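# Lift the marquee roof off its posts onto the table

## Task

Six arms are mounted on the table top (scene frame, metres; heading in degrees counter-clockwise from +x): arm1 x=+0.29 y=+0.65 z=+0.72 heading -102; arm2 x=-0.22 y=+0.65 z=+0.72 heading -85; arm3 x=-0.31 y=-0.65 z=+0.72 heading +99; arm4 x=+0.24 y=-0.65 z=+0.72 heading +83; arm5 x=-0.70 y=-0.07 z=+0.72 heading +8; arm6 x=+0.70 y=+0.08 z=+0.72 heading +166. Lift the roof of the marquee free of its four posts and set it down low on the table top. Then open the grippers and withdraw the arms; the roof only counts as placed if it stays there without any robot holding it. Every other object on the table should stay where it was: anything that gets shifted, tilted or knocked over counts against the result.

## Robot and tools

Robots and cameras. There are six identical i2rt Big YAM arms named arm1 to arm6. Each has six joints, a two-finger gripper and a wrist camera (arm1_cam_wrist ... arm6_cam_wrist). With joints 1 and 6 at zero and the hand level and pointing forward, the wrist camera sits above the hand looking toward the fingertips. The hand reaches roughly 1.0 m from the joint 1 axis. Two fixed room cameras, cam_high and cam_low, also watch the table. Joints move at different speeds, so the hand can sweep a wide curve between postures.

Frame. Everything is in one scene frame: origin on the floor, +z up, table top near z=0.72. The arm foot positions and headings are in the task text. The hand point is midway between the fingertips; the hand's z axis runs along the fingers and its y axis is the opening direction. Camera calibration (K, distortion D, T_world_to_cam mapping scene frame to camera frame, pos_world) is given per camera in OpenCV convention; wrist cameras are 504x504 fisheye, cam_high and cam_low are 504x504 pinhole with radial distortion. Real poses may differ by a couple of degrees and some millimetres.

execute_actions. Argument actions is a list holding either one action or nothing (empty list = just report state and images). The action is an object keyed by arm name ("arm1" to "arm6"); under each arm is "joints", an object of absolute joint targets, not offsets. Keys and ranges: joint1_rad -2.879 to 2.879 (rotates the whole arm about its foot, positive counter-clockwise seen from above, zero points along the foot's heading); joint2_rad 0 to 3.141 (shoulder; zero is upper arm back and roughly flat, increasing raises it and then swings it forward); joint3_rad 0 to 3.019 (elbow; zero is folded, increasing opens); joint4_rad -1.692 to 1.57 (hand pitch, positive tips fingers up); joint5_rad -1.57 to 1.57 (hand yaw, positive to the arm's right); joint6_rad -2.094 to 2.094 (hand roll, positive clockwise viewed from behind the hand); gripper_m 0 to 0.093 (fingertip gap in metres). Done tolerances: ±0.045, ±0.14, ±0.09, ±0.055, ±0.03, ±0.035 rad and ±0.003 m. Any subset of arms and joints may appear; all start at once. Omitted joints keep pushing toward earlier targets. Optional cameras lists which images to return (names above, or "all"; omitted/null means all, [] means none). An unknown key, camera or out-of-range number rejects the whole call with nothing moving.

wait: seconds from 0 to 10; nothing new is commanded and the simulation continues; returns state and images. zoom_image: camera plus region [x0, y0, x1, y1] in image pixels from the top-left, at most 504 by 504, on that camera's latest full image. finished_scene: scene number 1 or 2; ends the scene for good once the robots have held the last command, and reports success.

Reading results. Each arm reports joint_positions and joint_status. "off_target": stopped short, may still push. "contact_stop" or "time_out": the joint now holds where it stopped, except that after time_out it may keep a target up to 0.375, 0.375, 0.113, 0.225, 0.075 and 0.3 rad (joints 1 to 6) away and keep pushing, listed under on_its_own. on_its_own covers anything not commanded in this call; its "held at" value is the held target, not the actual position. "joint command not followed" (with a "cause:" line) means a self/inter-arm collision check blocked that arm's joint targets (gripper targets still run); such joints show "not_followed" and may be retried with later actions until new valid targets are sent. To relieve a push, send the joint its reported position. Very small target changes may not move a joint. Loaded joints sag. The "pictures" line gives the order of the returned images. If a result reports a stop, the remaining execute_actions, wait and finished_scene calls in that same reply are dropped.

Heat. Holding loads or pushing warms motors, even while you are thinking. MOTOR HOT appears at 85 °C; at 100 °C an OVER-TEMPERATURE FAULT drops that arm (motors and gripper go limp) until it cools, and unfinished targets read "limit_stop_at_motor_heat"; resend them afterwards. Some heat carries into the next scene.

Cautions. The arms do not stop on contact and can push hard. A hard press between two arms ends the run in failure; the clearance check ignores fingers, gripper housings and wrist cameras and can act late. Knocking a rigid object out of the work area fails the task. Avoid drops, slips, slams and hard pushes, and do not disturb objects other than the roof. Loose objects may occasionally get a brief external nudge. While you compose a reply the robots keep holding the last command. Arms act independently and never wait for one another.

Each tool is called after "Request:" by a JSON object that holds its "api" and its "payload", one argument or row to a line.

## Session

Request:
{"api": "execute_actions", "payload": {
  "actions": []
}}

Scene clock: 0.00 s.
arm1.joint_positions: joint1_rad=+0.252 joint2_rad=+0.419 joint3_rad=+0.544 joint4_rad=-1.242 joint5_rad=+0.202 joint6_rad=-0.409 gripper_m=+0.095
arm1.joint_status: not commanded
arm1.hand: x=+0.2697 y=+0.4593 z=+0.9862 quat_wxyz=(-0.053, -0.519, -0.819, +0.239) (m; scene frame)
arm2.joint_positions: joint1_rad=-0.337 joint2_rad=+0.511 joint3_rad=+0.394 joint4_rad=-0.999 joint5_rad=-0.259 joint6_rad=+0.291 gripper_m=+0.094
arm2.joint_status: not commanded
arm2.hand: x=-0.2231 y=+0.4359 z=+0.9117 quat_wxyz=(-0.248, -0.819, -0.514, +0.060) (m; scene frame)
arm3.joint_positions: joint1_rad=+0.102 joint2_rad=+0.333 joint3_rad=+0.633 joint4_rad=-1.390 joint5_rad=+0.304 joint6_rad=+0.501 gripper_m=+0.095
arm3.joint_status: not commanded
arm3.hand: x=-0.3101 y=-0.4834 z=+1.0072 quat_wxyz=(-0.228, +0.582, -0.762, -0.168) (m; scene frame)
arm4.joint_positions: joint1_rad=-0.183 joint2_rad=+0.481 joint3_rad=+0.478 joint4_rad=-1.114 joint5_rad=-0.167 joint6_rad=-0.552 gripper_m=+0.095
arm4.joint_status: not commanded
arm4.hand: x=+0.2741 y=-0.4423 z=+0.9352 quat_wxyz=(-0.174, +0.781, -0.580, -0.154) (m; scene frame)
arm5.joint_positions: joint1_rad=+0.390 joint2_rad=+0.396 joint3_rad=+0.599 joint4_rad=-1.309 joint5_rad=+0.085 joint6_rad=+0.246 gripper_m=+0.094
arm5.joint_status: not commanded
arm5.hand: x=-0.5285 y=+0.0003 z=+0.9691 quat_wxyz=(-0.224, +0.105, -0.968, -0.047) (m; scene frame)
arm6.joint_positions: joint1_rad=-0.293 joint2_rad=+0.495 joint3_rad=+0.434 joint4_rad=-1.040 joint5_rad=-0.314 joint6_rad=-0.191 gripper_m=+0.094
arm6.joint_status: not commanded
arm6.hand: x=+0.4935 y=+0.1415 z=+0.9264 quat_wxyz=(+0.063, +0.952, -0.128, -0.272) (m; scene frame)
pictures: arm1_cam_wrist, arm2_cam_wrist, arm3_cam_wrist, arm4_cam_wrist, arm5_cam_wrist, arm6_cam_wrist, cam_high, cam_low
Images, in order (width x height): arm1_cam_wrist 504x504, arm2_cam_wrist 504x504, arm3_cam_wrist 504x504, arm4_cam_wrist 504x504, arm5_cam_wrist 504x504, arm6_cam_wrist 504x504, cam_high 504x504, cam_low 504x504.

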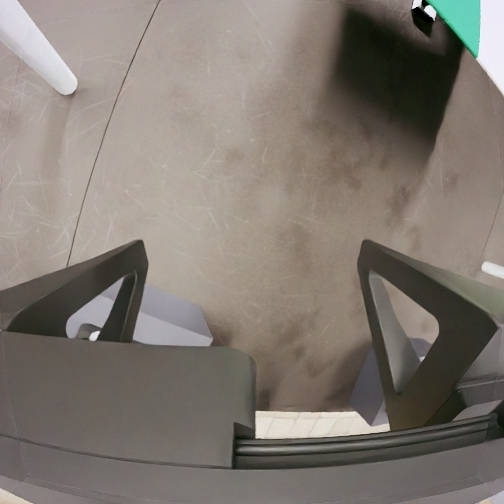

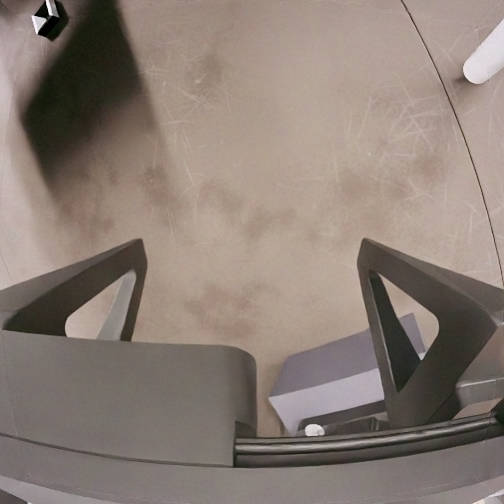

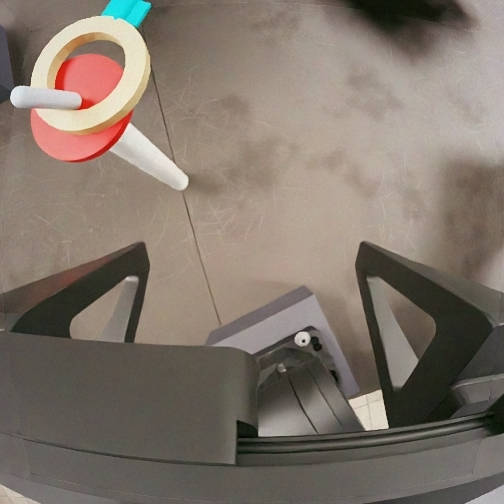

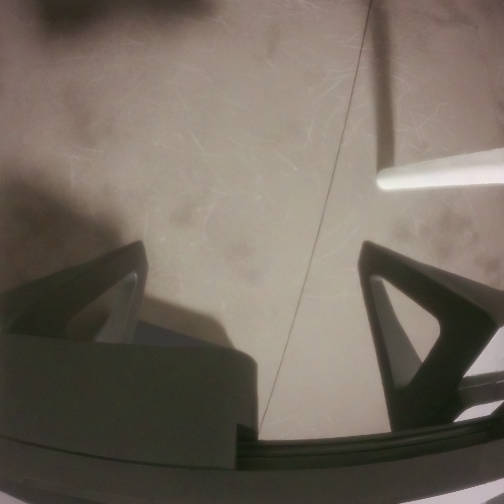

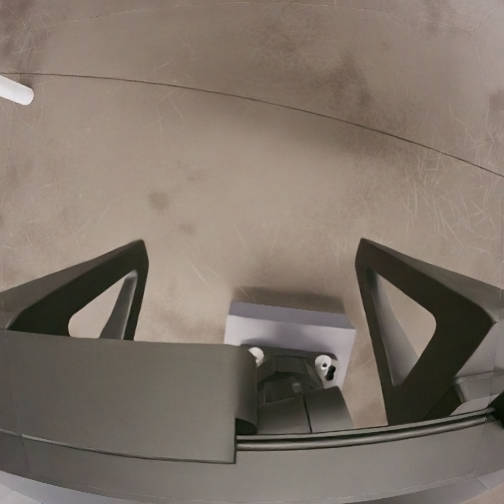

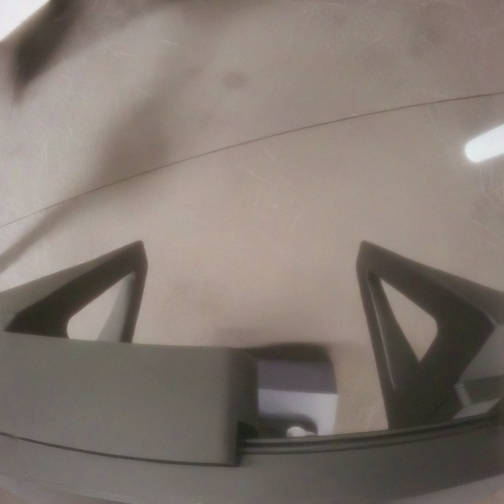

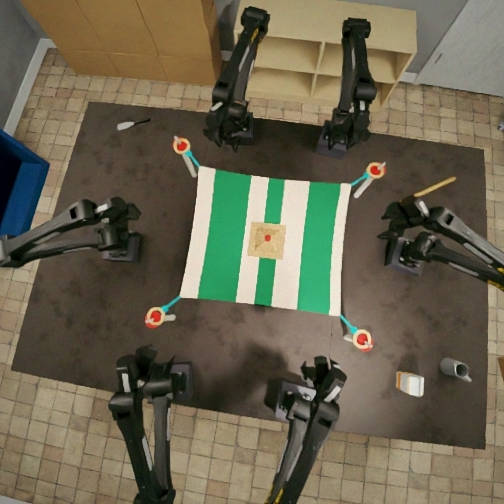

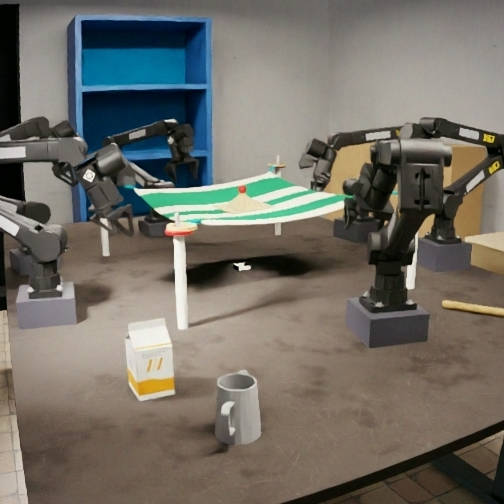

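Request:
{"api": "zoom_image", "payload": {
  "camera": "cam_high",
  "region": [130, 120, 400, 370]
}}

Request:
{"api": "zoom_image", "payload": {
  "camera": "cam_low",
  "region": [80, 140, 440, 340]
}}

Request:
{"api": "zoom_image", "payload": {
  "camera": "arm3_cam_wrist",
  "region": [0, 0, 220, 210]
}}

Region (130, 120, 400, 370) of cam_high's 504x504 image, scaled by 1.867, with more detail than that image has; it fills the top 467 rows of this view, and the rest is white.

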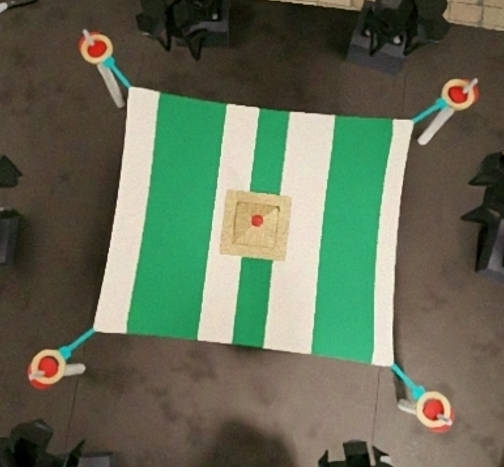

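Region (80, 140, 440, 340) of cam_low's 504x504 image, scaled by 1.400, with more detail than that image has.

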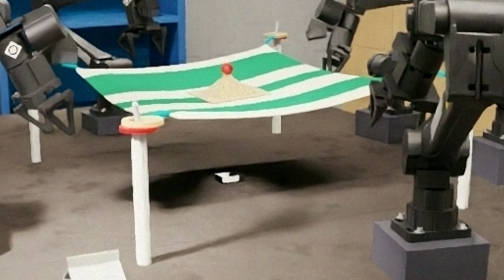

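Region (0, 0, 220, 210) of arm3_cam_wrist's 504x504 image, scaled by 2.291, with more detail than that image has; it fills the top 481 rows of this view, and the rest is white.

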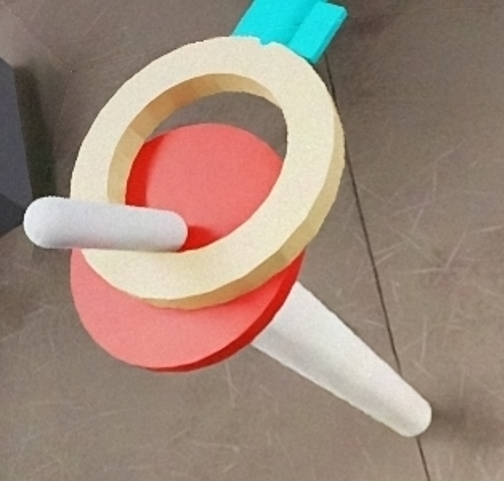

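Request:
{"api": "execute_actions", "payload": {
  "actions": [
    {"arm1": {"joints": {"joint1_rad": 0.507, "joint2_rad": 1.338, "joint3_rad": 1.515, "joint4_rad": -1.68, "joint5_rad": 0.0, "joint6_rad": 1.22}}, "arm2": {"joints": {"joint1_rad": -0.554, "joint2_rad": 1.417, "joint3_rad": 1.59, "joint4_rad": -1.685, "joint5_rad": 0.0, "joint6_rad": -1.23}}, "arm3": {"joints": {"joint1_rad": -0.145, "joint2_rad": 1.279, "joint3_rad": 1.505, "joint4_rad": -1.685, "joint5_rad": 0.0, "joint6_rad": 0.81}}, "arm4": {"joints": {"joint1_rad": -0.291, "joint2_rad": 1.448, "joint3_rad": 1.592, "joint4_rad": -1.65, "joint5_rad": 0.0, "joint6_rad": -1.28}}, "arm6": {"joints": {"joint1_rad": 0.4, "joint2_rad": 0.1}}}
  ],
  "cameras": ["arm1_cam_wrist", "arm2_cam_wrist", "arm3_cam_wrist", "arm4_cam_wrist", "cam_low"]
}}

Scene clock: 5.90 s.
arm1.joint_positions: joint1_rad=+0.503 joint2_rad=+1.346 joint3_rad=+1.459 joint4_rad=-1.670 joint5_rad=+0.003 joint6_rad=+1.210 gripper_m=+0.095
arm1.joint_status: all done
arm1.hand: x=+0.4138 y=+0.2849 z=+1.1227 quat_wxyz=(-0.008, -0.940, -0.340, +0.000) (m; scene frame)
arm2.joint_positions: joint1_rad=-0.555 joint2_rad=+1.413 joint3_rad=+1.548 joint4_rad=-1.670 joint5_rad=+0.002 joint6_rad=-1.219 gripper_m=+0.094
arm2.joint_status: all done
arm2.hand: x=-0.3976 y=+0.2721 z=+1.1180 quat_wxyz=(+0.003, -0.385, -0.923, +0.017) (m; scene frame)
arm3.joint_positions: joint1_rad=-0.138 joint2_rad=+1.289 joint3_rad=+1.450 joint4_rad=-1.665 joint5_rad=+0.004 joint6_rad=+0.802 gripper_m=+0.095
arm3.joint_status: all done
joint sent to its limit — the command would take arm3.joint4_rad past its lower limit, so that joint was sent only as far as its limit.
arm3.hand: x=-0.3357 y=-0.2798 z=+1.1185 quat_wxyz=(-0.017, +0.407, -0.913, -0.036) (m; scene frame)
arm4.joint_positions: joint1_rad=-0.285 joint2_rad=+1.450 joint3_rad=+1.530 joint4_rad=-1.633 joint5_rad=-0.005 joint6_rad=-1.271 gripper_m=+0.095
arm4.joint_status: all done
arm4.hand: x=+0.4075 y=-0.2500 z=+1.0845 quat_wxyz=(-0.001, +0.940, -0.341, -0.003) (m; scene frame)
arm5.joint_positions: joint1_rad=+0.390 joint2_rad=+0.396 joint3_rad=+0.599 joint4_rad=-1.309 joint5_rad=+0.085 joint6_rad=+0.246 gripper_m=+0.094
arm5.joint_status: not commanded
arm5.hand: x=-0.5285 y=+0.0003 z=+0.9691 quat_wxyz=(-0.224, +0.105, -0.968, -0.047) (m; scene frame)
arm6.joint_positions: joint1_rad=+0.391 joint2_rad=+0.100 joint3_rad=+0.434 joint4_rad=-1.040 joint5_rad=-0.314 joint6_rad=-0.191 gripper_m=+0.094
arm6.joint_status: all done
arm6.hand: x=+0.5181 y=-0.0005 z=+0.9987 quat_wxyz=(+0.135, +0.871, +0.217, -0.420) (m; scene frame)
pictures: arm1_cam_wrist, arm2_cam_wrist, arm3_cam_wrist, arm4_cam_wrist, cam_low
camera_calibration (this result's frames):
arm1_cam_wrist: T_world_to_cam=[[-0.638821, 0.769251, -0.012668, 0.0631015], [0.620133, 0.524592, 0.5833, -1.05546], [0.45535, 0.364768, -0.812158, 0.740425], [0, 0, 0, 1]] pos_world=[0.357684, 0.235062, 1.21779]
arm2_cam_wrist: T_world_to_cam=[[-0.712112, -0.700998, 0.0386964, -0.133234], [-0.552154, 0.593247, 0.585819, -1.03335], [-0.433615, 0.395803, -0.809517, 0.745112], [0, 0, 0, 1]] pos_world=[-0.342353, 0.224716, 1.21369]
arm3_cam_wrist: T_world_to_cam=[[0.747674, -0.663338, -0.031095, 0.0983081], [-0.547751, -0.642511, 0.535861, -0.957647], [-0.375436, -0.383617, -0.843733, 0.83291], [0, 0, 0, 1]] pos_world=[-0.285351, -0.230569, 1.21898]
arm4_cam_wrist: T_world_to_cam=[[0.646488, 0.762921, -0.00217404, -0.073248], [0.625187, -0.528136, 0.574642, -1.0032], [0.437258, -0.372858, -0.818402, 0.738197], [0, 0, 0, 1]] pos_world=[0.351761, -0.198703, 1.18047]
Images, in order (width x height): arm1_cam_wrist 504x504, arm2_cam_wrist 504x504, arm3_cam_wrist 504x504, arm4_cam_wrist 504x504, cam_low 504x504.

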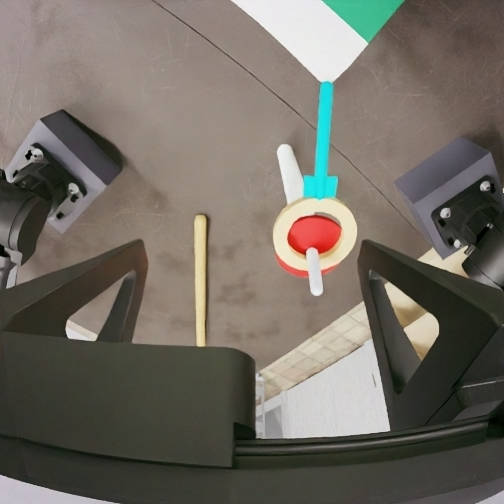

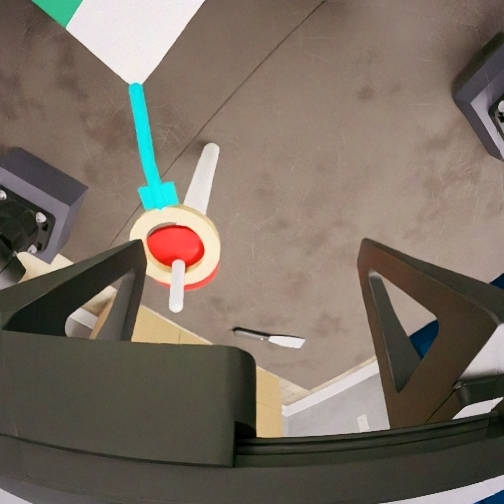

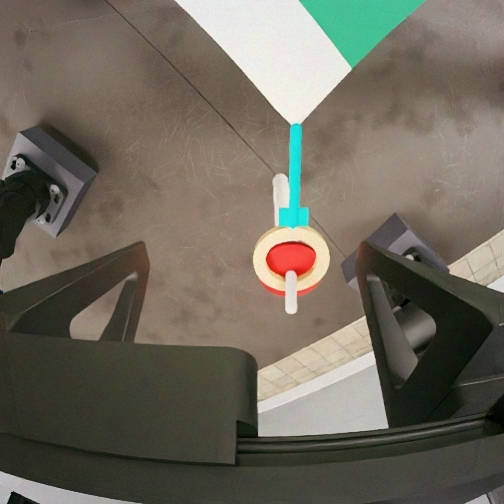

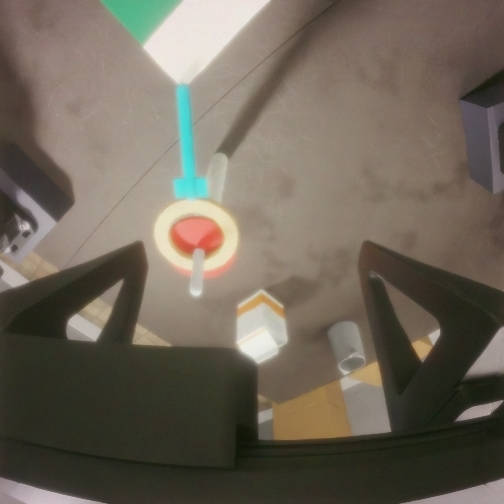

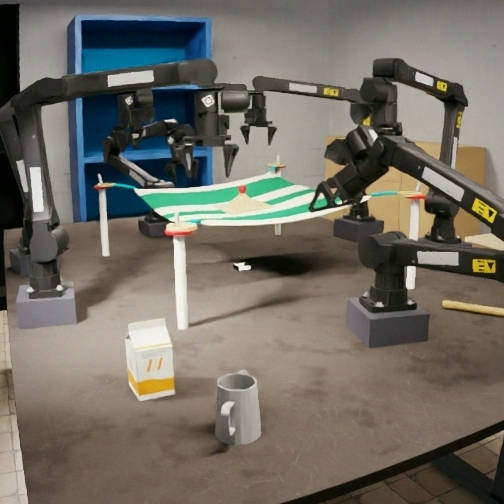

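Request:
{"api": "zoom_image", "payload": {
  "camera": "arm1_cam_wrist",
  "region": [250, 70, 390, 310]
}}

Request:
{"api": "zoom_image", "payload": {
  "camera": "arm2_cam_wrist",
  "region": [110, 75, 250, 320]
}}

Request:
{"api": "zoom_image", "payload": {
  "camera": "arm3_cam_wrist",
  "region": [230, 115, 350, 320]
}}

Request:
{"api": "zoom_image", "payload": {
  "camera": "arm4_cam_wrist",
  "region": [135, 75, 265, 305]
}}

Region (250, 70, 390, 310) of arm1_cam_wrist's 504x504 image, scaled by 2.100, with more detail than that image has; it fills the left 294 columns of this view, and the rest is white.

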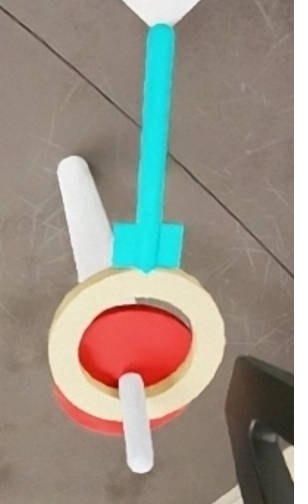

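Region (110, 75, 250, 320) of arm2_cam_wrist's 504x504 image, scaled by 2.057, with more detail than that image has; it fills the left 288 columns of this view, and the rest is white.

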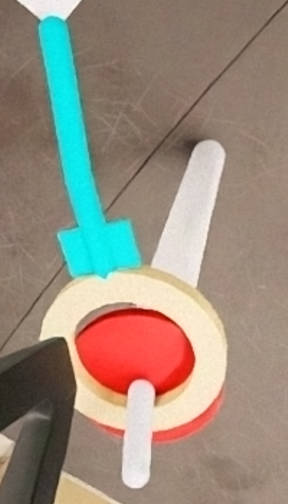

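Region (230, 115, 350, 320) of arm3_cam_wrist's 504x504 image, scaled by 2.459, with more detail than that image has; it fills the left 295 columns of this view, and the rest is white.

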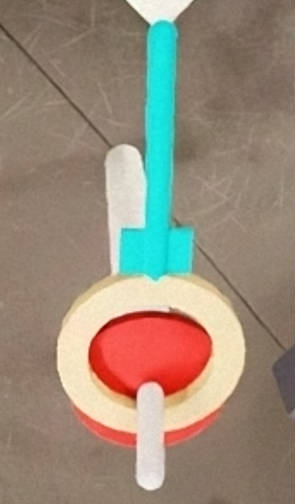

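Region (135, 75, 265, 305) of arm4_cam_wrist's 504x504 image, scaled by 2.191, with more detail than that image has; it fills the left 285 columns of this view, and the rest is white.

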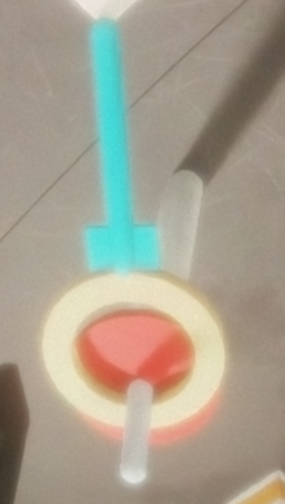

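Request:
{"api": "execute_actions", "payload": {
  "actions": []
}}

Scene clock: 7.30 s.
arm1.joint_positions: joint1_rad=+0.503 joint2_rad=+1.346 joint3_rad=+1.459 joint4_rad=-1.670 joint5_rad=+0.003 joint6_rad=+1.210 gripper_m=+0.095
arm1.joint_status: all done
arm1.hand: x=+0.4138 y=+0.2849 z=+1.1227 quat_wxyz=(-0.008, -0.941, -0.340, +0.000) (m; scene frame)
arm2.joint_positions: joint1_rad=-0.555 joint2_rad=+1.413 joint3_rad=+1.548 joint4_rad=-1.670 joint5_rad=+0.002 joint6_rad=-1.219 gripper_m=+0.094
arm2.joint_status: all done
arm2.hand: x=-0.3976 y=+0.2721 z=+1.1180 quat_wxyz=(+0.003, -0.385, -0.923, +0.017) (m; scene frame)
arm3.joint_positions: joint1_rad=-0.138 joint2_rad=+1.289 joint3_rad=+1.450 joint4_rad=-1.665 joint5_rad=+0.004 joint6_rad=+0.802 gripper_m=+0.095
arm3.joint_status: all done
joint sent to its limit — the command would take arm3.joint4_rad past its lower limit, so that joint was sent only as far as its limit.
arm3.hand: x=-0.3357 y=-0.2798 z=+1.1185 quat_wxyz=(-0.017, +0.407, -0.913, -0.036) (m; scene frame)
arm4.joint_positions: joint1_rad=-0.285 joint2_rad=+1.450 joint3_rad=+1.530 joint4_rad=-1.633 joint5_rad=-0.005 joint6_rad=-1.271 gripper_m=+0.095
arm4.joint_status: all done
arm4.hand: x=+0.4075 y=-0.2500 z=+1.0845 quat_wxyz=(-0.001, +0.940, -0.341, -0.003) (m; scene frame)
arm5.joint_positions: joint1_rad=+0.390 joint2_rad=+0.396 joint3_rad=+0.599 joint4_rad=-1.309 joint5_rad=+0.085 joint6_rad=+0.246 gripper_m=+0.094
arm5.joint_status: not commanded
arm5.hand: x=-0.5285 y=+0.0003 z=+0.9691 quat_wxyz=(-0.224, +0.105, -0.968, -0.047) (m; scene frame)
arm6.joint_positions: joint1_rad=+0.391 joint2_rad=+0.100 joint3_rad=+0.434 joint4_rad=-1.040 joint5_rad=-0.314 joint6_rad=-0.191 gripper_m=+0.094
arm6.joint_status: all done
arm6.hand: x=+0.5181 y=-0.0005 z=+0.9987 quat_wxyz=(+0.135, +0.871, +0.217, -0.420) (m; scene frame)
pictures: arm1_cam_wrist, arm2_cam_wrist, arm3_cam_wrist, arm4_cam_wrist, arm5_cam_wrist, arm6_cam_wrist, cam_high, cam_low
camera_calibration (this result's frames):
arm1_cam_wrist: T_world_to_cam=[[-0.638528, 0.769495, -0.0126698, 0.0629126], [0.620329, 0.524354, 0.583305, -1.05548], [0.455493, 0.364597, -0.812155, 0.740411], [0, 0, 0, 1]] pos_world=[0.357664, 0.235083, 1.21779]
arm2_cam_wrist: T_world_to_cam=[[-0.712112, -0.700998, 0.0386964, -0.133234], [-0.552154, 0.593247, 0.585819, -1.03335], [-0.433615, 0.395803, -0.809517, 0.745112], [0, 0, 0, 1]] pos_world=[-0.342353, 0.224716, 1.21369]
arm3_cam_wrist: T_world_to_cam=[[0.747674, -0.663338, -0.031095, 0.0983081], [-0.547751, -0.642511, 0.535861, -0.957647], [-0.375436, -0.383617, -0.843733, 0.83291], [0, 0, 0, 1]] pos_world=[-0.285351, -0.230569, 1.21898]
arm4_cam_wrist: T_world_to_cam=[[0.646488, 0.762921, -0.00217404, -0.073248], [0.625187, -0.528136, 0.574642, -1.0032], [0.437258, -0.372858, -0.818402, 0.738197], [0, 0, 0, 1]] pos_world=[0.351761, -0.198703, 1.18047]
arm6_cam_wrist: T_world_to_cam=[[-0.488774, 0.871377, -0.0424602, 0.295476], [0.840403, 0.457221, -0.290984, -0.134731], [-0.234143, -0.177909, -0.955785, 1.20202], [0, 0, 0, 1]] pos_world=[0.539093, 0.0179804, 1.12221]
Images, in order (width x height): arm1_cam_wrist 504x504, arm2_cam_wrist 504x504, arm3_cam_wrist 504x504, arm4_cam_wrist 504x504, arm5_cam_wrist 504x504, arm6_cam_wrist 504x504, cam_high 504x504, cam_low 504x504.

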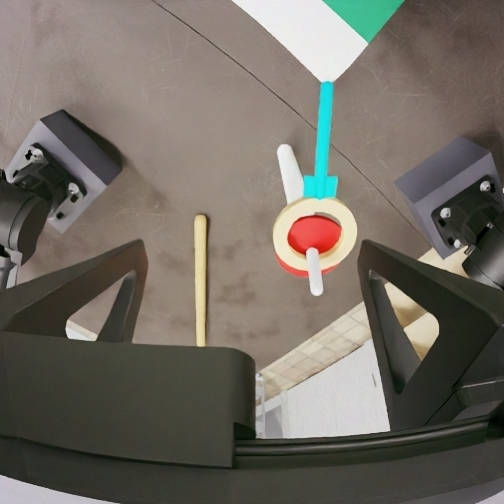

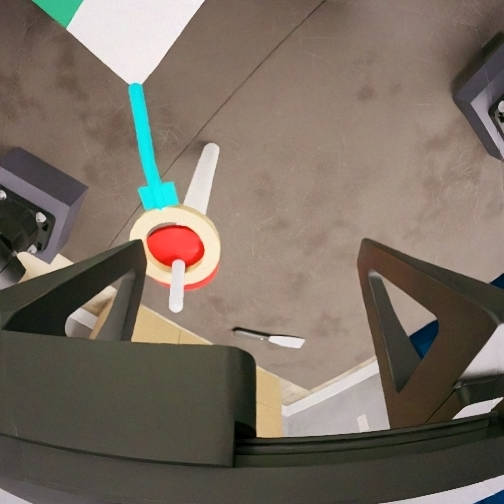

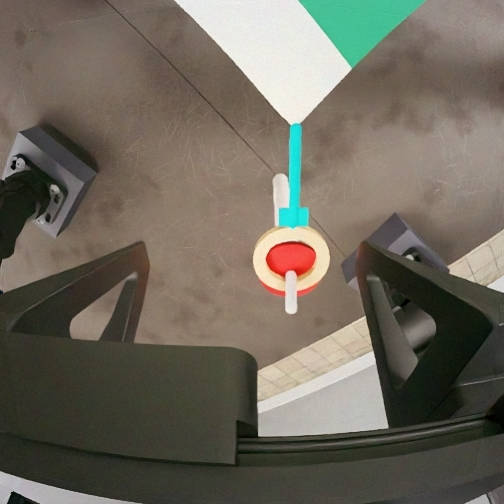

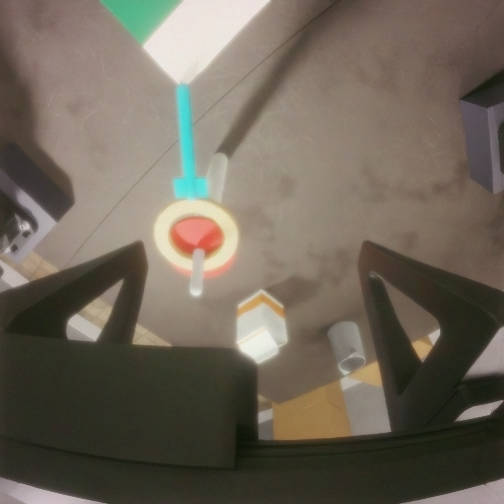

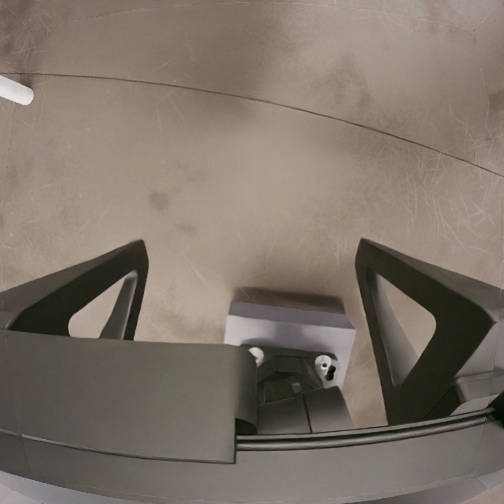

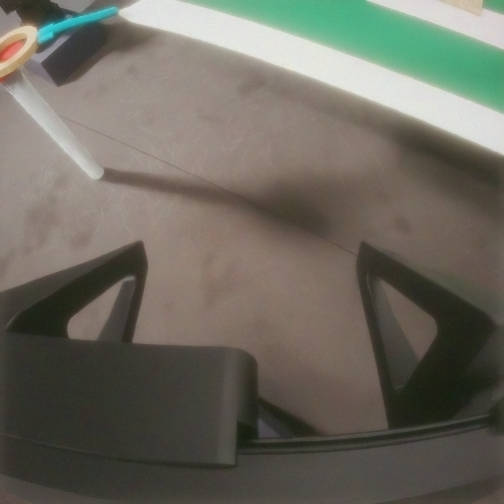

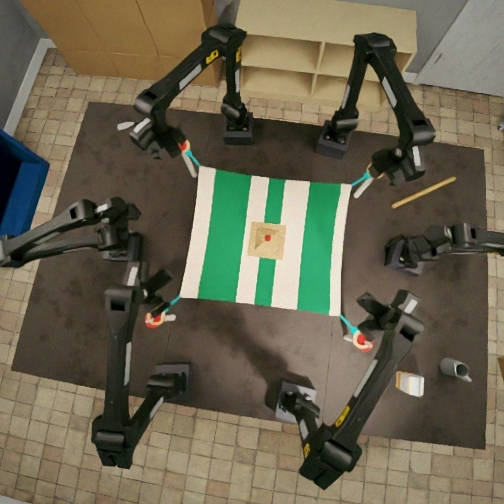

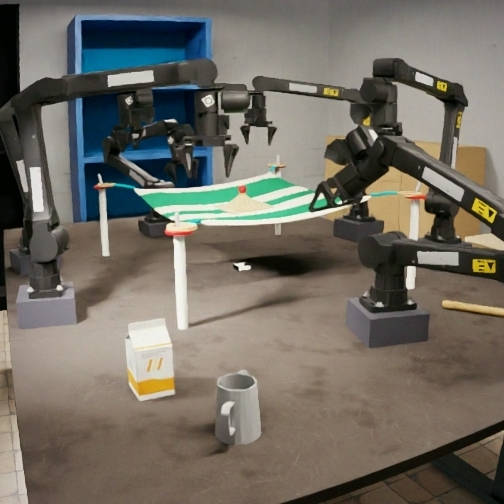

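Request:
{"api": "zoom_image", "payload": {
  "camera": "cam_low",
  "region": [180, 220, 320, 300]
}}

Request:
{"api": "zoom_image", "payload": {
  "camera": "cam_low",
  "region": [80, 150, 440, 340]
}}

Region (180, 220, 320, 300) of cam_low's 504x504 image, scaled by 3.600, with more detail than that image has; it fills the top 288 rows of this view, and the rest is white.

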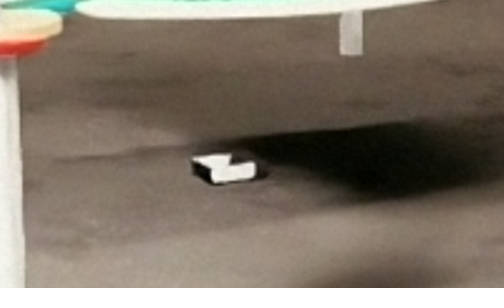

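Region (80, 150, 440, 340) of cam_low's 504x504 image, scaled by 1.400, with more detail than that image has; it fills the top 266 rows of this view, and the rest is white.

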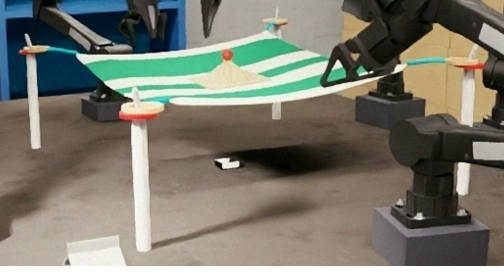

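Request:
{"api": "zoom_image", "payload": {
  "camera": "cam_low",
  "region": [222, 250, 264, 282]
}}

Request:
{"api": "zoom_image", "payload": {
  "camera": "cam_low",
  "region": [162, 306, 204, 338]
}}

Request:
{"api": "zoom_image", "payload": {
  "camera": "cam_low",
  "region": [256, 214, 298, 246]
}}

Request:
{"api": "zoom_image", "payload": {
  "camera": "cam_low",
  "region": [84, 234, 126, 266]
}}

Request:
{"api": "zoom_image", "payload": {
  "camera": "cam_low",
  "region": [390, 268, 432, 300]
}}

Region (222, 250, 264, 282) of cam_low's 504x504 image, scaled by 12.000, with more detail than that image has; it fills the top 384 rows of this view, and the rest is white.

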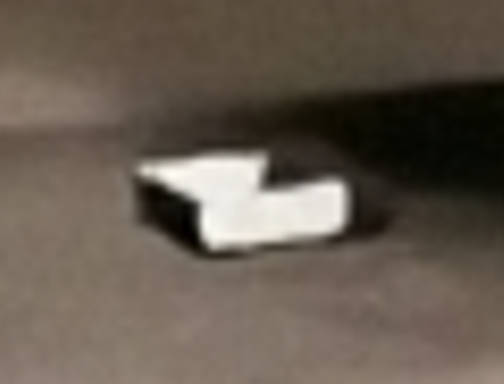

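Region (162, 306, 204, 338) of cam_low's 504x504 image, scaled by 12.000, with more detail than that image has; it fills the top 384 rows of this view, and the rest is white.

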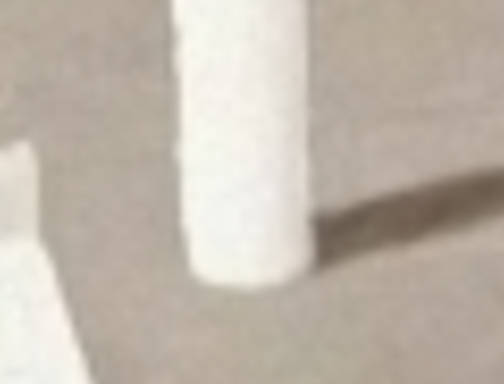

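Region (256, 214, 298, 246) of cam_low's 504x504 image, scaled by 12.000, with more detail than that image has; it fills the top 384 rows of this view, and the rest is white.

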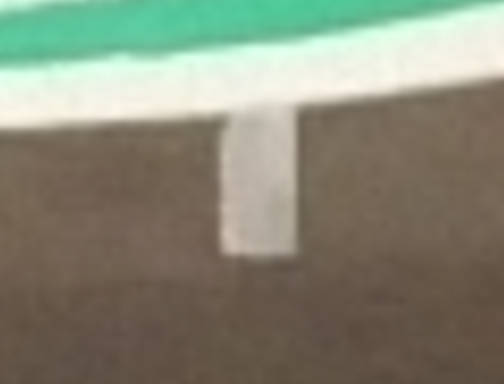

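Region (84, 234, 126, 266) of cam_low's 504x504 image, scaled by 12.000, with more detail than that image has; it fills the top 384 rows of this view, and the rest is white.

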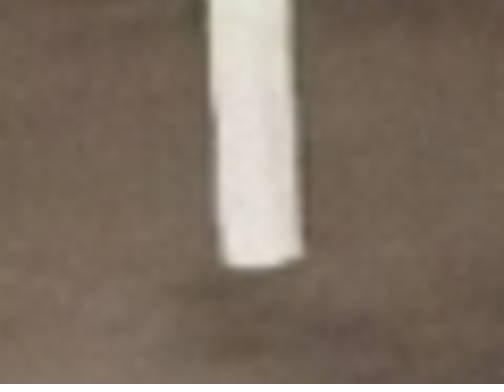

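Region (390, 268, 432, 300) of cam_low's 504x504 image, scaled by 12.000, with more detail than that image has; it fills the top 384 rows of this view, and the rest is white.

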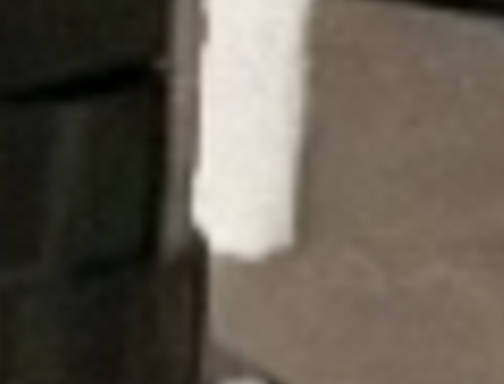

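Request:
{"api": "zoom_image", "payload": {
  "camera": "cam_high",
  "region": [170, 150, 370, 330]
}}

Request:
{"api": "zoom_image", "payload": {
  "camera": "cam_high",
  "region": [90, 90, 470, 230]
}}

Region (170, 150, 370, 330) of cam_high's 504x504 image, scaled by 2.520, with more detail than that image has; it fills the top 454 rows of this view, and the rest is white.

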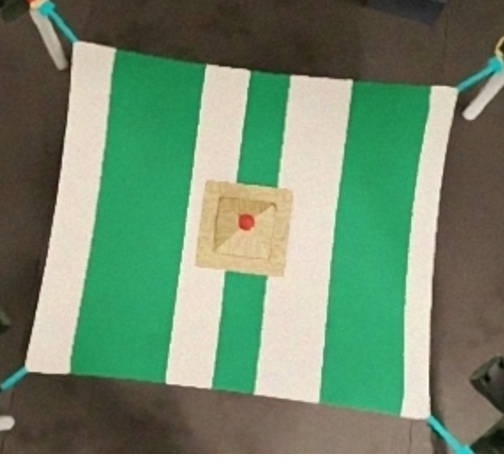

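Region (90, 90, 470, 230) of cam_high's 504x504 image, scaled by 1.326, with more detail than that image has; it fills the top 186 rows of this view, and the rest is white.

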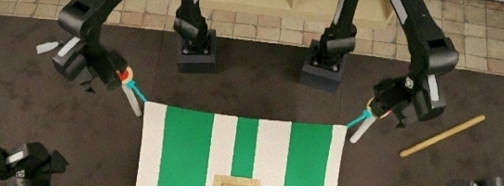

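Request:
{"api": "execute_actions", "payload": {
  "actions": [
    {"arm1": {"joints": {"joint1_rad": 0.476, "joint2_rad": 1.236, "joint3_rad": 1.058, "joint4_rad": -1.368, "joint6_rad": 1.19, "gripper_m": 0.09}}, "arm2": {"joints": {"joint1_rad": -0.521, "joint2_rad": 1.258, "joint3_rad": 1.143, "joint4_rad": -1.431, "joint6_rad": -1.345, "gripper_m": 0.09}}, "arm3": {"joints": {"joint1_rad": -0.134, "joint2_rad": 1.196, "joint3_rad": 1.028, "joint4_rad": -1.378, "joint6_rad": 0.772, "gripper_m": 0.09}}, "arm4": {"joints": {"joint1_rad": -0.267, "joint2_rad": 1.368, "joint3_rad": 1.135, "joint4_rad": -1.313, "joint6_rad": -1.274, "gripper_m": 0.09}}, "arm5": {"joints": {"joint1_rad": 0.7}}, "arm6": {"joints": {"joint1_rad": 0.08}}}
  ],
  "cameras": ["arm1_cam_wrist", "arm2_cam_wrist", "arm3_cam_wrist", "arm4_cam_wrist", "cam_low"]
}}

Scene clock: 38.93 s.
arm1.joint_positions: joint1_rad=+0.481 joint2_rad=+1.245 joint3_rad=+1.051 joint4_rad=-1.379 joint5_rad=+0.003 joint6_rad=+1.200 gripper_m=+0.090
arm1.joint_status: all done
arm1.hand: x=+0.3918 y=+0.3269 z=+1.0021 quat_wxyz=(+0.000, -0.943, -0.334, -0.001) (m; scene frame)
arm2.joint_positions: joint1_rad=-0.522 joint2_rad=+1.256 joint3_rad=+1.135 joint4_rad=-1.447 joint5_rad=+0.002 joint6_rad=-1.334 gripper_m=+0.090
arm2.joint_status: all done
arm2.hand: x=-0.3582 y=+0.3291 z=+1.0168 quat_wxyz=(+0.002, -0.315, -0.949, +0.000) (m; scene frame)
arm3.joint_positions: joint1_rad=-0.138 joint2_rad=+1.205 joint3_rad=+1.032 joint4_rad=-1.398 joint5_rad=+0.004 joint6_rad=+0.781 gripper_m=+0.090
arm3.joint_status: all done
arm3.hand: x=-0.3321 y=-0.3272 z=+0.9855 quat_wxyz=(-0.005, +0.417, -0.909, -0.005) (m; scene frame)
arm4.joint_positions: joint1_rad=-0.277 joint2_rad=+1.373 joint3_rad=+1.136 joint4_rad=-1.330 joint5_rad=-0.005 joint6_rad=-1.271 gripper_m=+0.090
arm4.joint_status: all done
arm4.hand: x=+0.3874 y=-0.2897 z=+0.9656 quat_wxyz=(+0.006, +0.941, -0.338, -0.003) (m; scene frame)
arm5.joint_positions: joint1_rad=+0.697 joint2_rad=+0.396 joint3_rad=+0.599 joint4_rad=-1.309 joint5_rad=+0.085 joint6_rad=+0.246 gripper_m=+0.094
arm5.joint_status: all done
arm5.hand: x=-0.5580 y=+0.0479 z=+0.9698 quat_wxyz=(-0.215, +0.251, -0.940, -0.083) (m; scene frame)
arm6.joint_positions: joint1_rad=+0.089 joint2_rad=+0.100 joint3_rad=+0.434 joint4_rad=-1.040 joint5_rad=-0.314 joint6_rad=-0.191 gripper_m=+0.094
arm6.joint_status: all done
arm6.hand: x=+0.5022 y=+0.0578 z=+0.9986 quat_wxyz=(+0.071, +0.894, +0.083, -0.435) (m; scene frame)
pictures: arm1_cam_wrist, arm2_cam_wrist, arm3_cam_wrist, arm4_cam_wrist, cam_low
camera_calibration (this result's frames):
arm1_cam_wrist: T_world_to_cam=[[-0.629459, 0.77703, 0.00223943, -0.0059143], [0.629183, 0.507995, 0.588277, -0.996544], [0.455971, 0.371705, -0.808657, 0.631106], [0, 0, 0, 1]] pos_world=[0.335519, 0.27625, 1.0966]
arm2_cam_wrist: T_world_to_cam=[[-0.600916, -0.79929, 0.00600768, 0.0440691], [-0.639726, 0.485433, 0.595907, -0.99232], [-0.479219, 0.354247, -0.803031, 0.648433], [0, 0, 0, 1]] pos_world=[-0.297589, 0.287223, 1.11178]
arm3_cam_wrist: T_world_to_cam=[[0.761345, -0.648127, 0.0168945, 0.0222747], [-0.5376, -0.616517, 0.575233, -0.941778], [-0.362408, -0.447033, -0.817815, 0.662003], [0, 0, 0, 1]] pos_world=[-0.283344, -0.270248, 1.08276]
arm4_cam_wrist: T_world_to_cam=[[0.640305, 0.767978, -0.0148227, -0.0141843], [0.632187, -0.515932, 0.57806, -0.945842], [0.43629, -0.379506, -0.815859, 0.630896], [0, 0, 0, 1]] pos_world=[0.331778, -0.237668, 1.06127]
Images, in order (width x height): arm1_cam_wrist 504x504, arm2_cam_wrist 504x504, arm3_cam_wrist 504x504, arm4_cam_wrist 504x504, cam_low 504x504.

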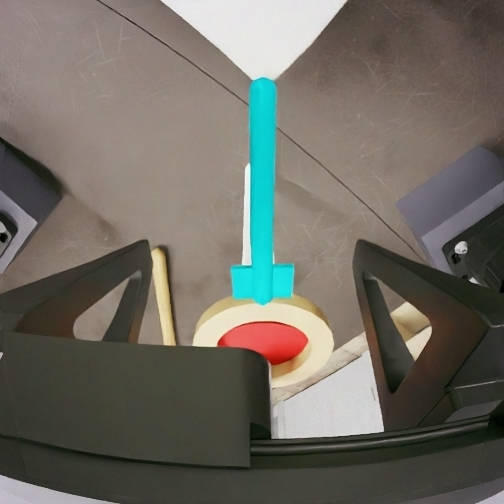

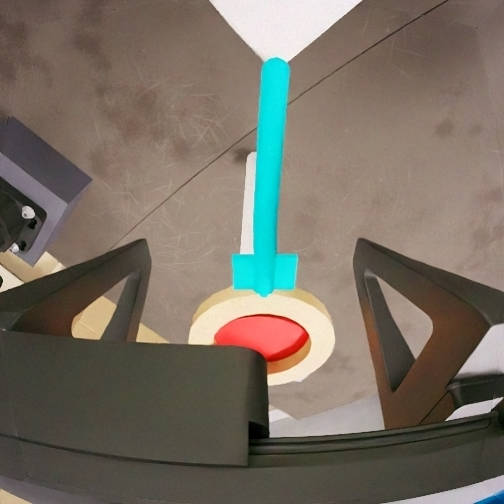

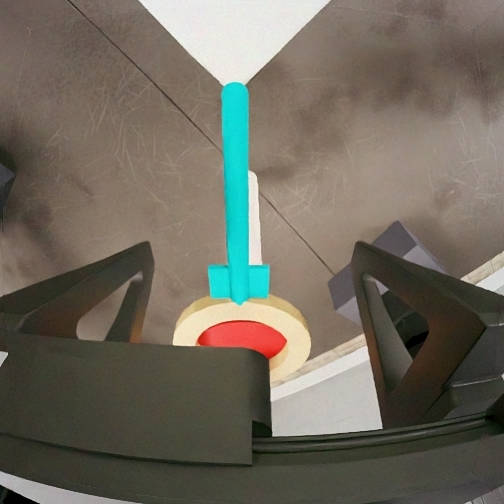

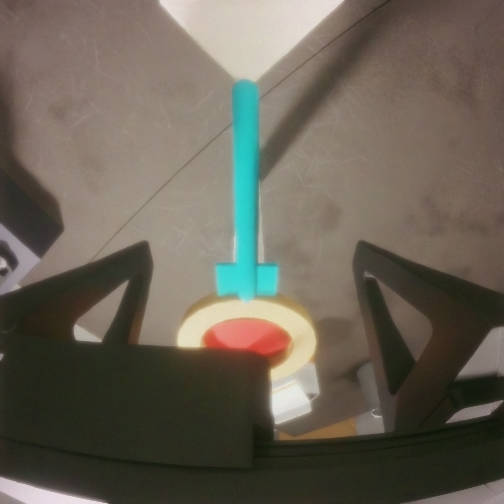

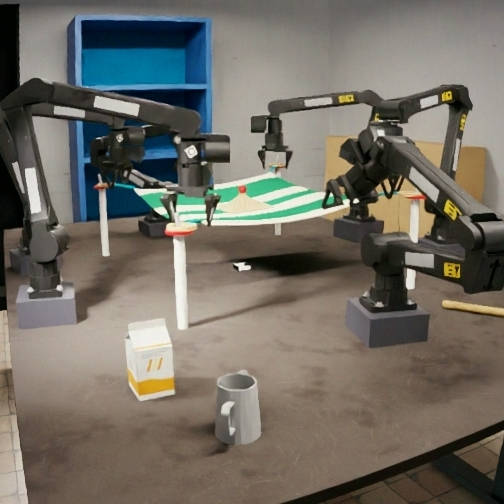

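Request:
{"api": "execute_actions", "payload": {
  "actions": [
    {"arm1": {"joints": {"joint3_rad": 1.040, "gripper_m": 0.01}}, "arm2": {"joints": {"joint1_rad": -0.512, "joint4_rad": -1.411, "gripper_m": 0.01}}, "arm3": {"joints": {"joint1_rad": -0.113, "joint2_rad": 1.235, "gripper_m": 0.01}}, "arm4": {"joints": {"joint2_rad": 1.400, "gripper_m": 0.01}}}
  ],
  "cameras": ["arm1_cam_wrist", "arm2_cam_wrist", "arm3_cam_wrist", "arm4_cam_wrist"]
}}

Scene clock: 42.53 s.
arm1.joint_positions: joint1_rad=+0.481 joint2_rad=+1.245 joint3_rad=+1.046 joint4_rad=-1.379 joint5_rad=+0.003 joint6_rad=+1.199 gripper_m=+0.022
arm1.joint_status: gripper_m off_target (ended at +0.022, target +0.010); the others done
arm1.hand: x=+0.3913 y=+0.3285 z=+1.0000 quat_wxyz=(+0.002, -0.942, -0.334, -0.001) (m; scene frame)
arm2.joint_positions: joint1_rad=-0.520 joint2_rad=+1.256 joint3_rad=+1.135 joint4_rad=-1.427 joint5_rad=+0.002 joint6_rad=-1.335 gripper_m=+0.021
arm2.joint_status: gripper_m off_target (ended at +0.021, target +0.010); the others done
arm2.hand: x=-0.3595 y=+0.3242 z=+1.0168 quat_wxyz=(+0.003, -0.314, -0.949, +0.010) (m; scene frame)
arm3.joint_positions: joint1_rad=-0.123 joint2_rad=+1.221 joint3_rad=+1.032 joint4_rad=-1.397 joint5_rad=+0.002 joint6_rad=+0.778 gripper_m=+0.022
arm3.joint_status: gripper_m off_target (ended at +0.022, target +0.010); the others done
arm3.hand: x=-0.3373 y=-0.3263 z=+0.9804 quat_wxyz=(-0.002, +0.425, -0.905, +0.003) (m; scene frame)
arm4.joint_positions: joint1_rad=-0.277 joint2_rad=+1.385 joint3_rad=+1.136 joint4_rad=-1.330 joint5_rad=-0.004 joint6_rad=-1.271 gripper_m=+0.021
arm4.joint_status: gripper_m off_target (ended at +0.021, target +0.010); the others done
arm4.hand: x=+0.3878 y=-0.2894 z=+0.9614 quat_wxyz=(+0.012, +0.941, -0.338, -0.003) (m; scene frame)
arm5.joint_positions: joint1_rad=+0.697 joint2_rad=+0.396 joint3_rad=+0.599 joint4_rad=-1.309 joint5_rad=+0.085 joint6_rad=+0.246 gripper_m=+0.094
arm5.joint_status: not commanded
arm5.hand: x=-0.5580 y=+0.0479 z=+0.9698 quat_wxyz=(-0.215, +0.251, -0.940, -0.083) (m; scene frame)
arm6.joint_positions: joint1_rad=+0.089 joint2_rad=+0.100 joint3_rad=+0.434 joint4_rad=-1.040 joint5_rad=-0.314 joint6_rad=-0.191 gripper_m=+0.094
arm6.joint_status: not commanded
arm6.hand: x=+0.5022 y=+0.0578 z=+0.9986 quat_wxyz=(+0.071, +0.894, +0.083, -0.435) (m; scene frame)
pictures: arm1_cam_wrist, arm2_cam_wrist, arm3_cam_wrist, arm4_cam_wrist
camera_calibration (this result's frames):
arm1_cam_wrist: T_world_to_cam=[[-0.63006, 0.776516, 0.0068592, -0.0117611], [0.629676, 0.505707, 0.589719, -0.996758], [0.454457, 0.375878, -0.807579, 0.627235], [0, 0, 0, 1]] pos_world=[0.335173, 0.277436, 1.09443]
arm2_cam_wrist: T_world_to_cam=[[-0.598321, -0.800846, 0.025643, 0.0209014], [-0.636515, 0.494499, 0.591878, -0.988438], [-0.486683, 0.337811, -0.80562, 0.654895], [0, 0, 0, 1]] pos_world=[-0.297923, 0.28429, 1.11209]
arm3_cam_wrist: T_world_to_cam=[[0.772571, -0.634335, 0.0274447, 0.0248016], [-0.526779, -0.616246, 0.585444, -0.947374], [-0.354455, -0.466754, -0.810248, 0.645145], [0, 0, 0, 1]] pos_world=[-0.289543, -0.26696, 1.07668]
arm4_cam_wrist: T_world_to_cam=[[0.640214, 0.767777, -0.0253882, -0.00461693], [0.634106, -0.50952, 0.581635, -0.945789], [0.43363, -0.38847, -0.813054, 0.623205], [0, 0, 0, 1]] pos_world=[0.332446, -0.236257, 1.05669]
Images, in order (width x height): arm1_cam_wrist 504x504, arm2_cam_wrist 504x504, arm3_cam_wrist 504x504, arm4_cam_wrist 504x504.

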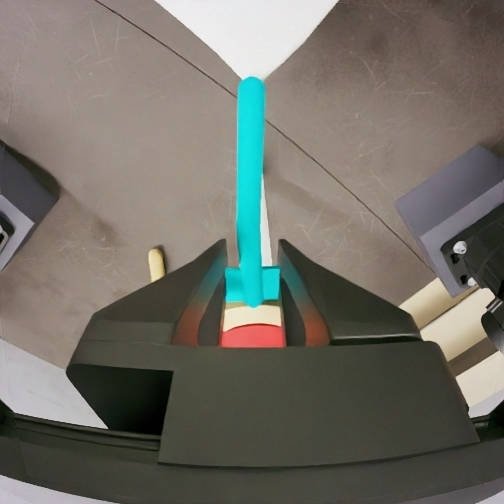

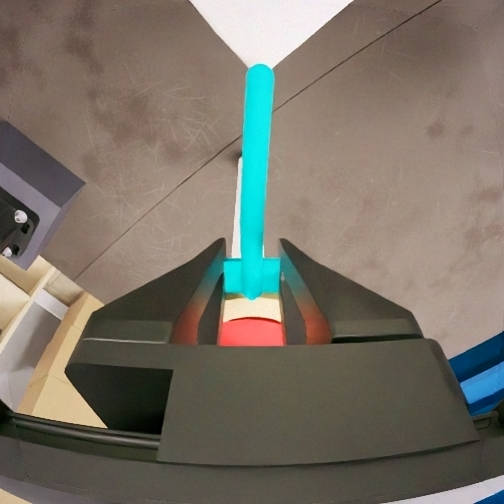

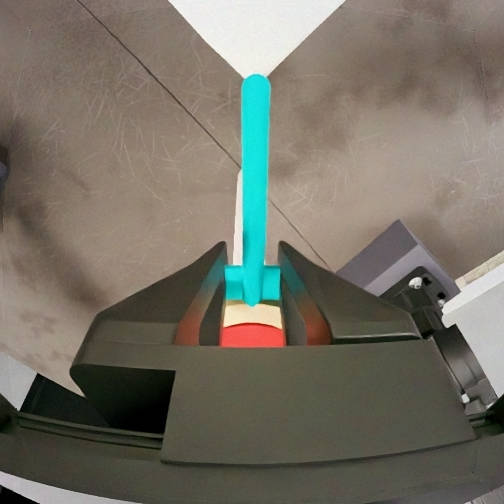

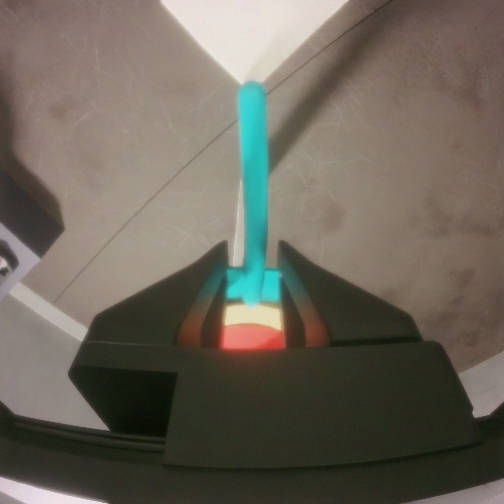

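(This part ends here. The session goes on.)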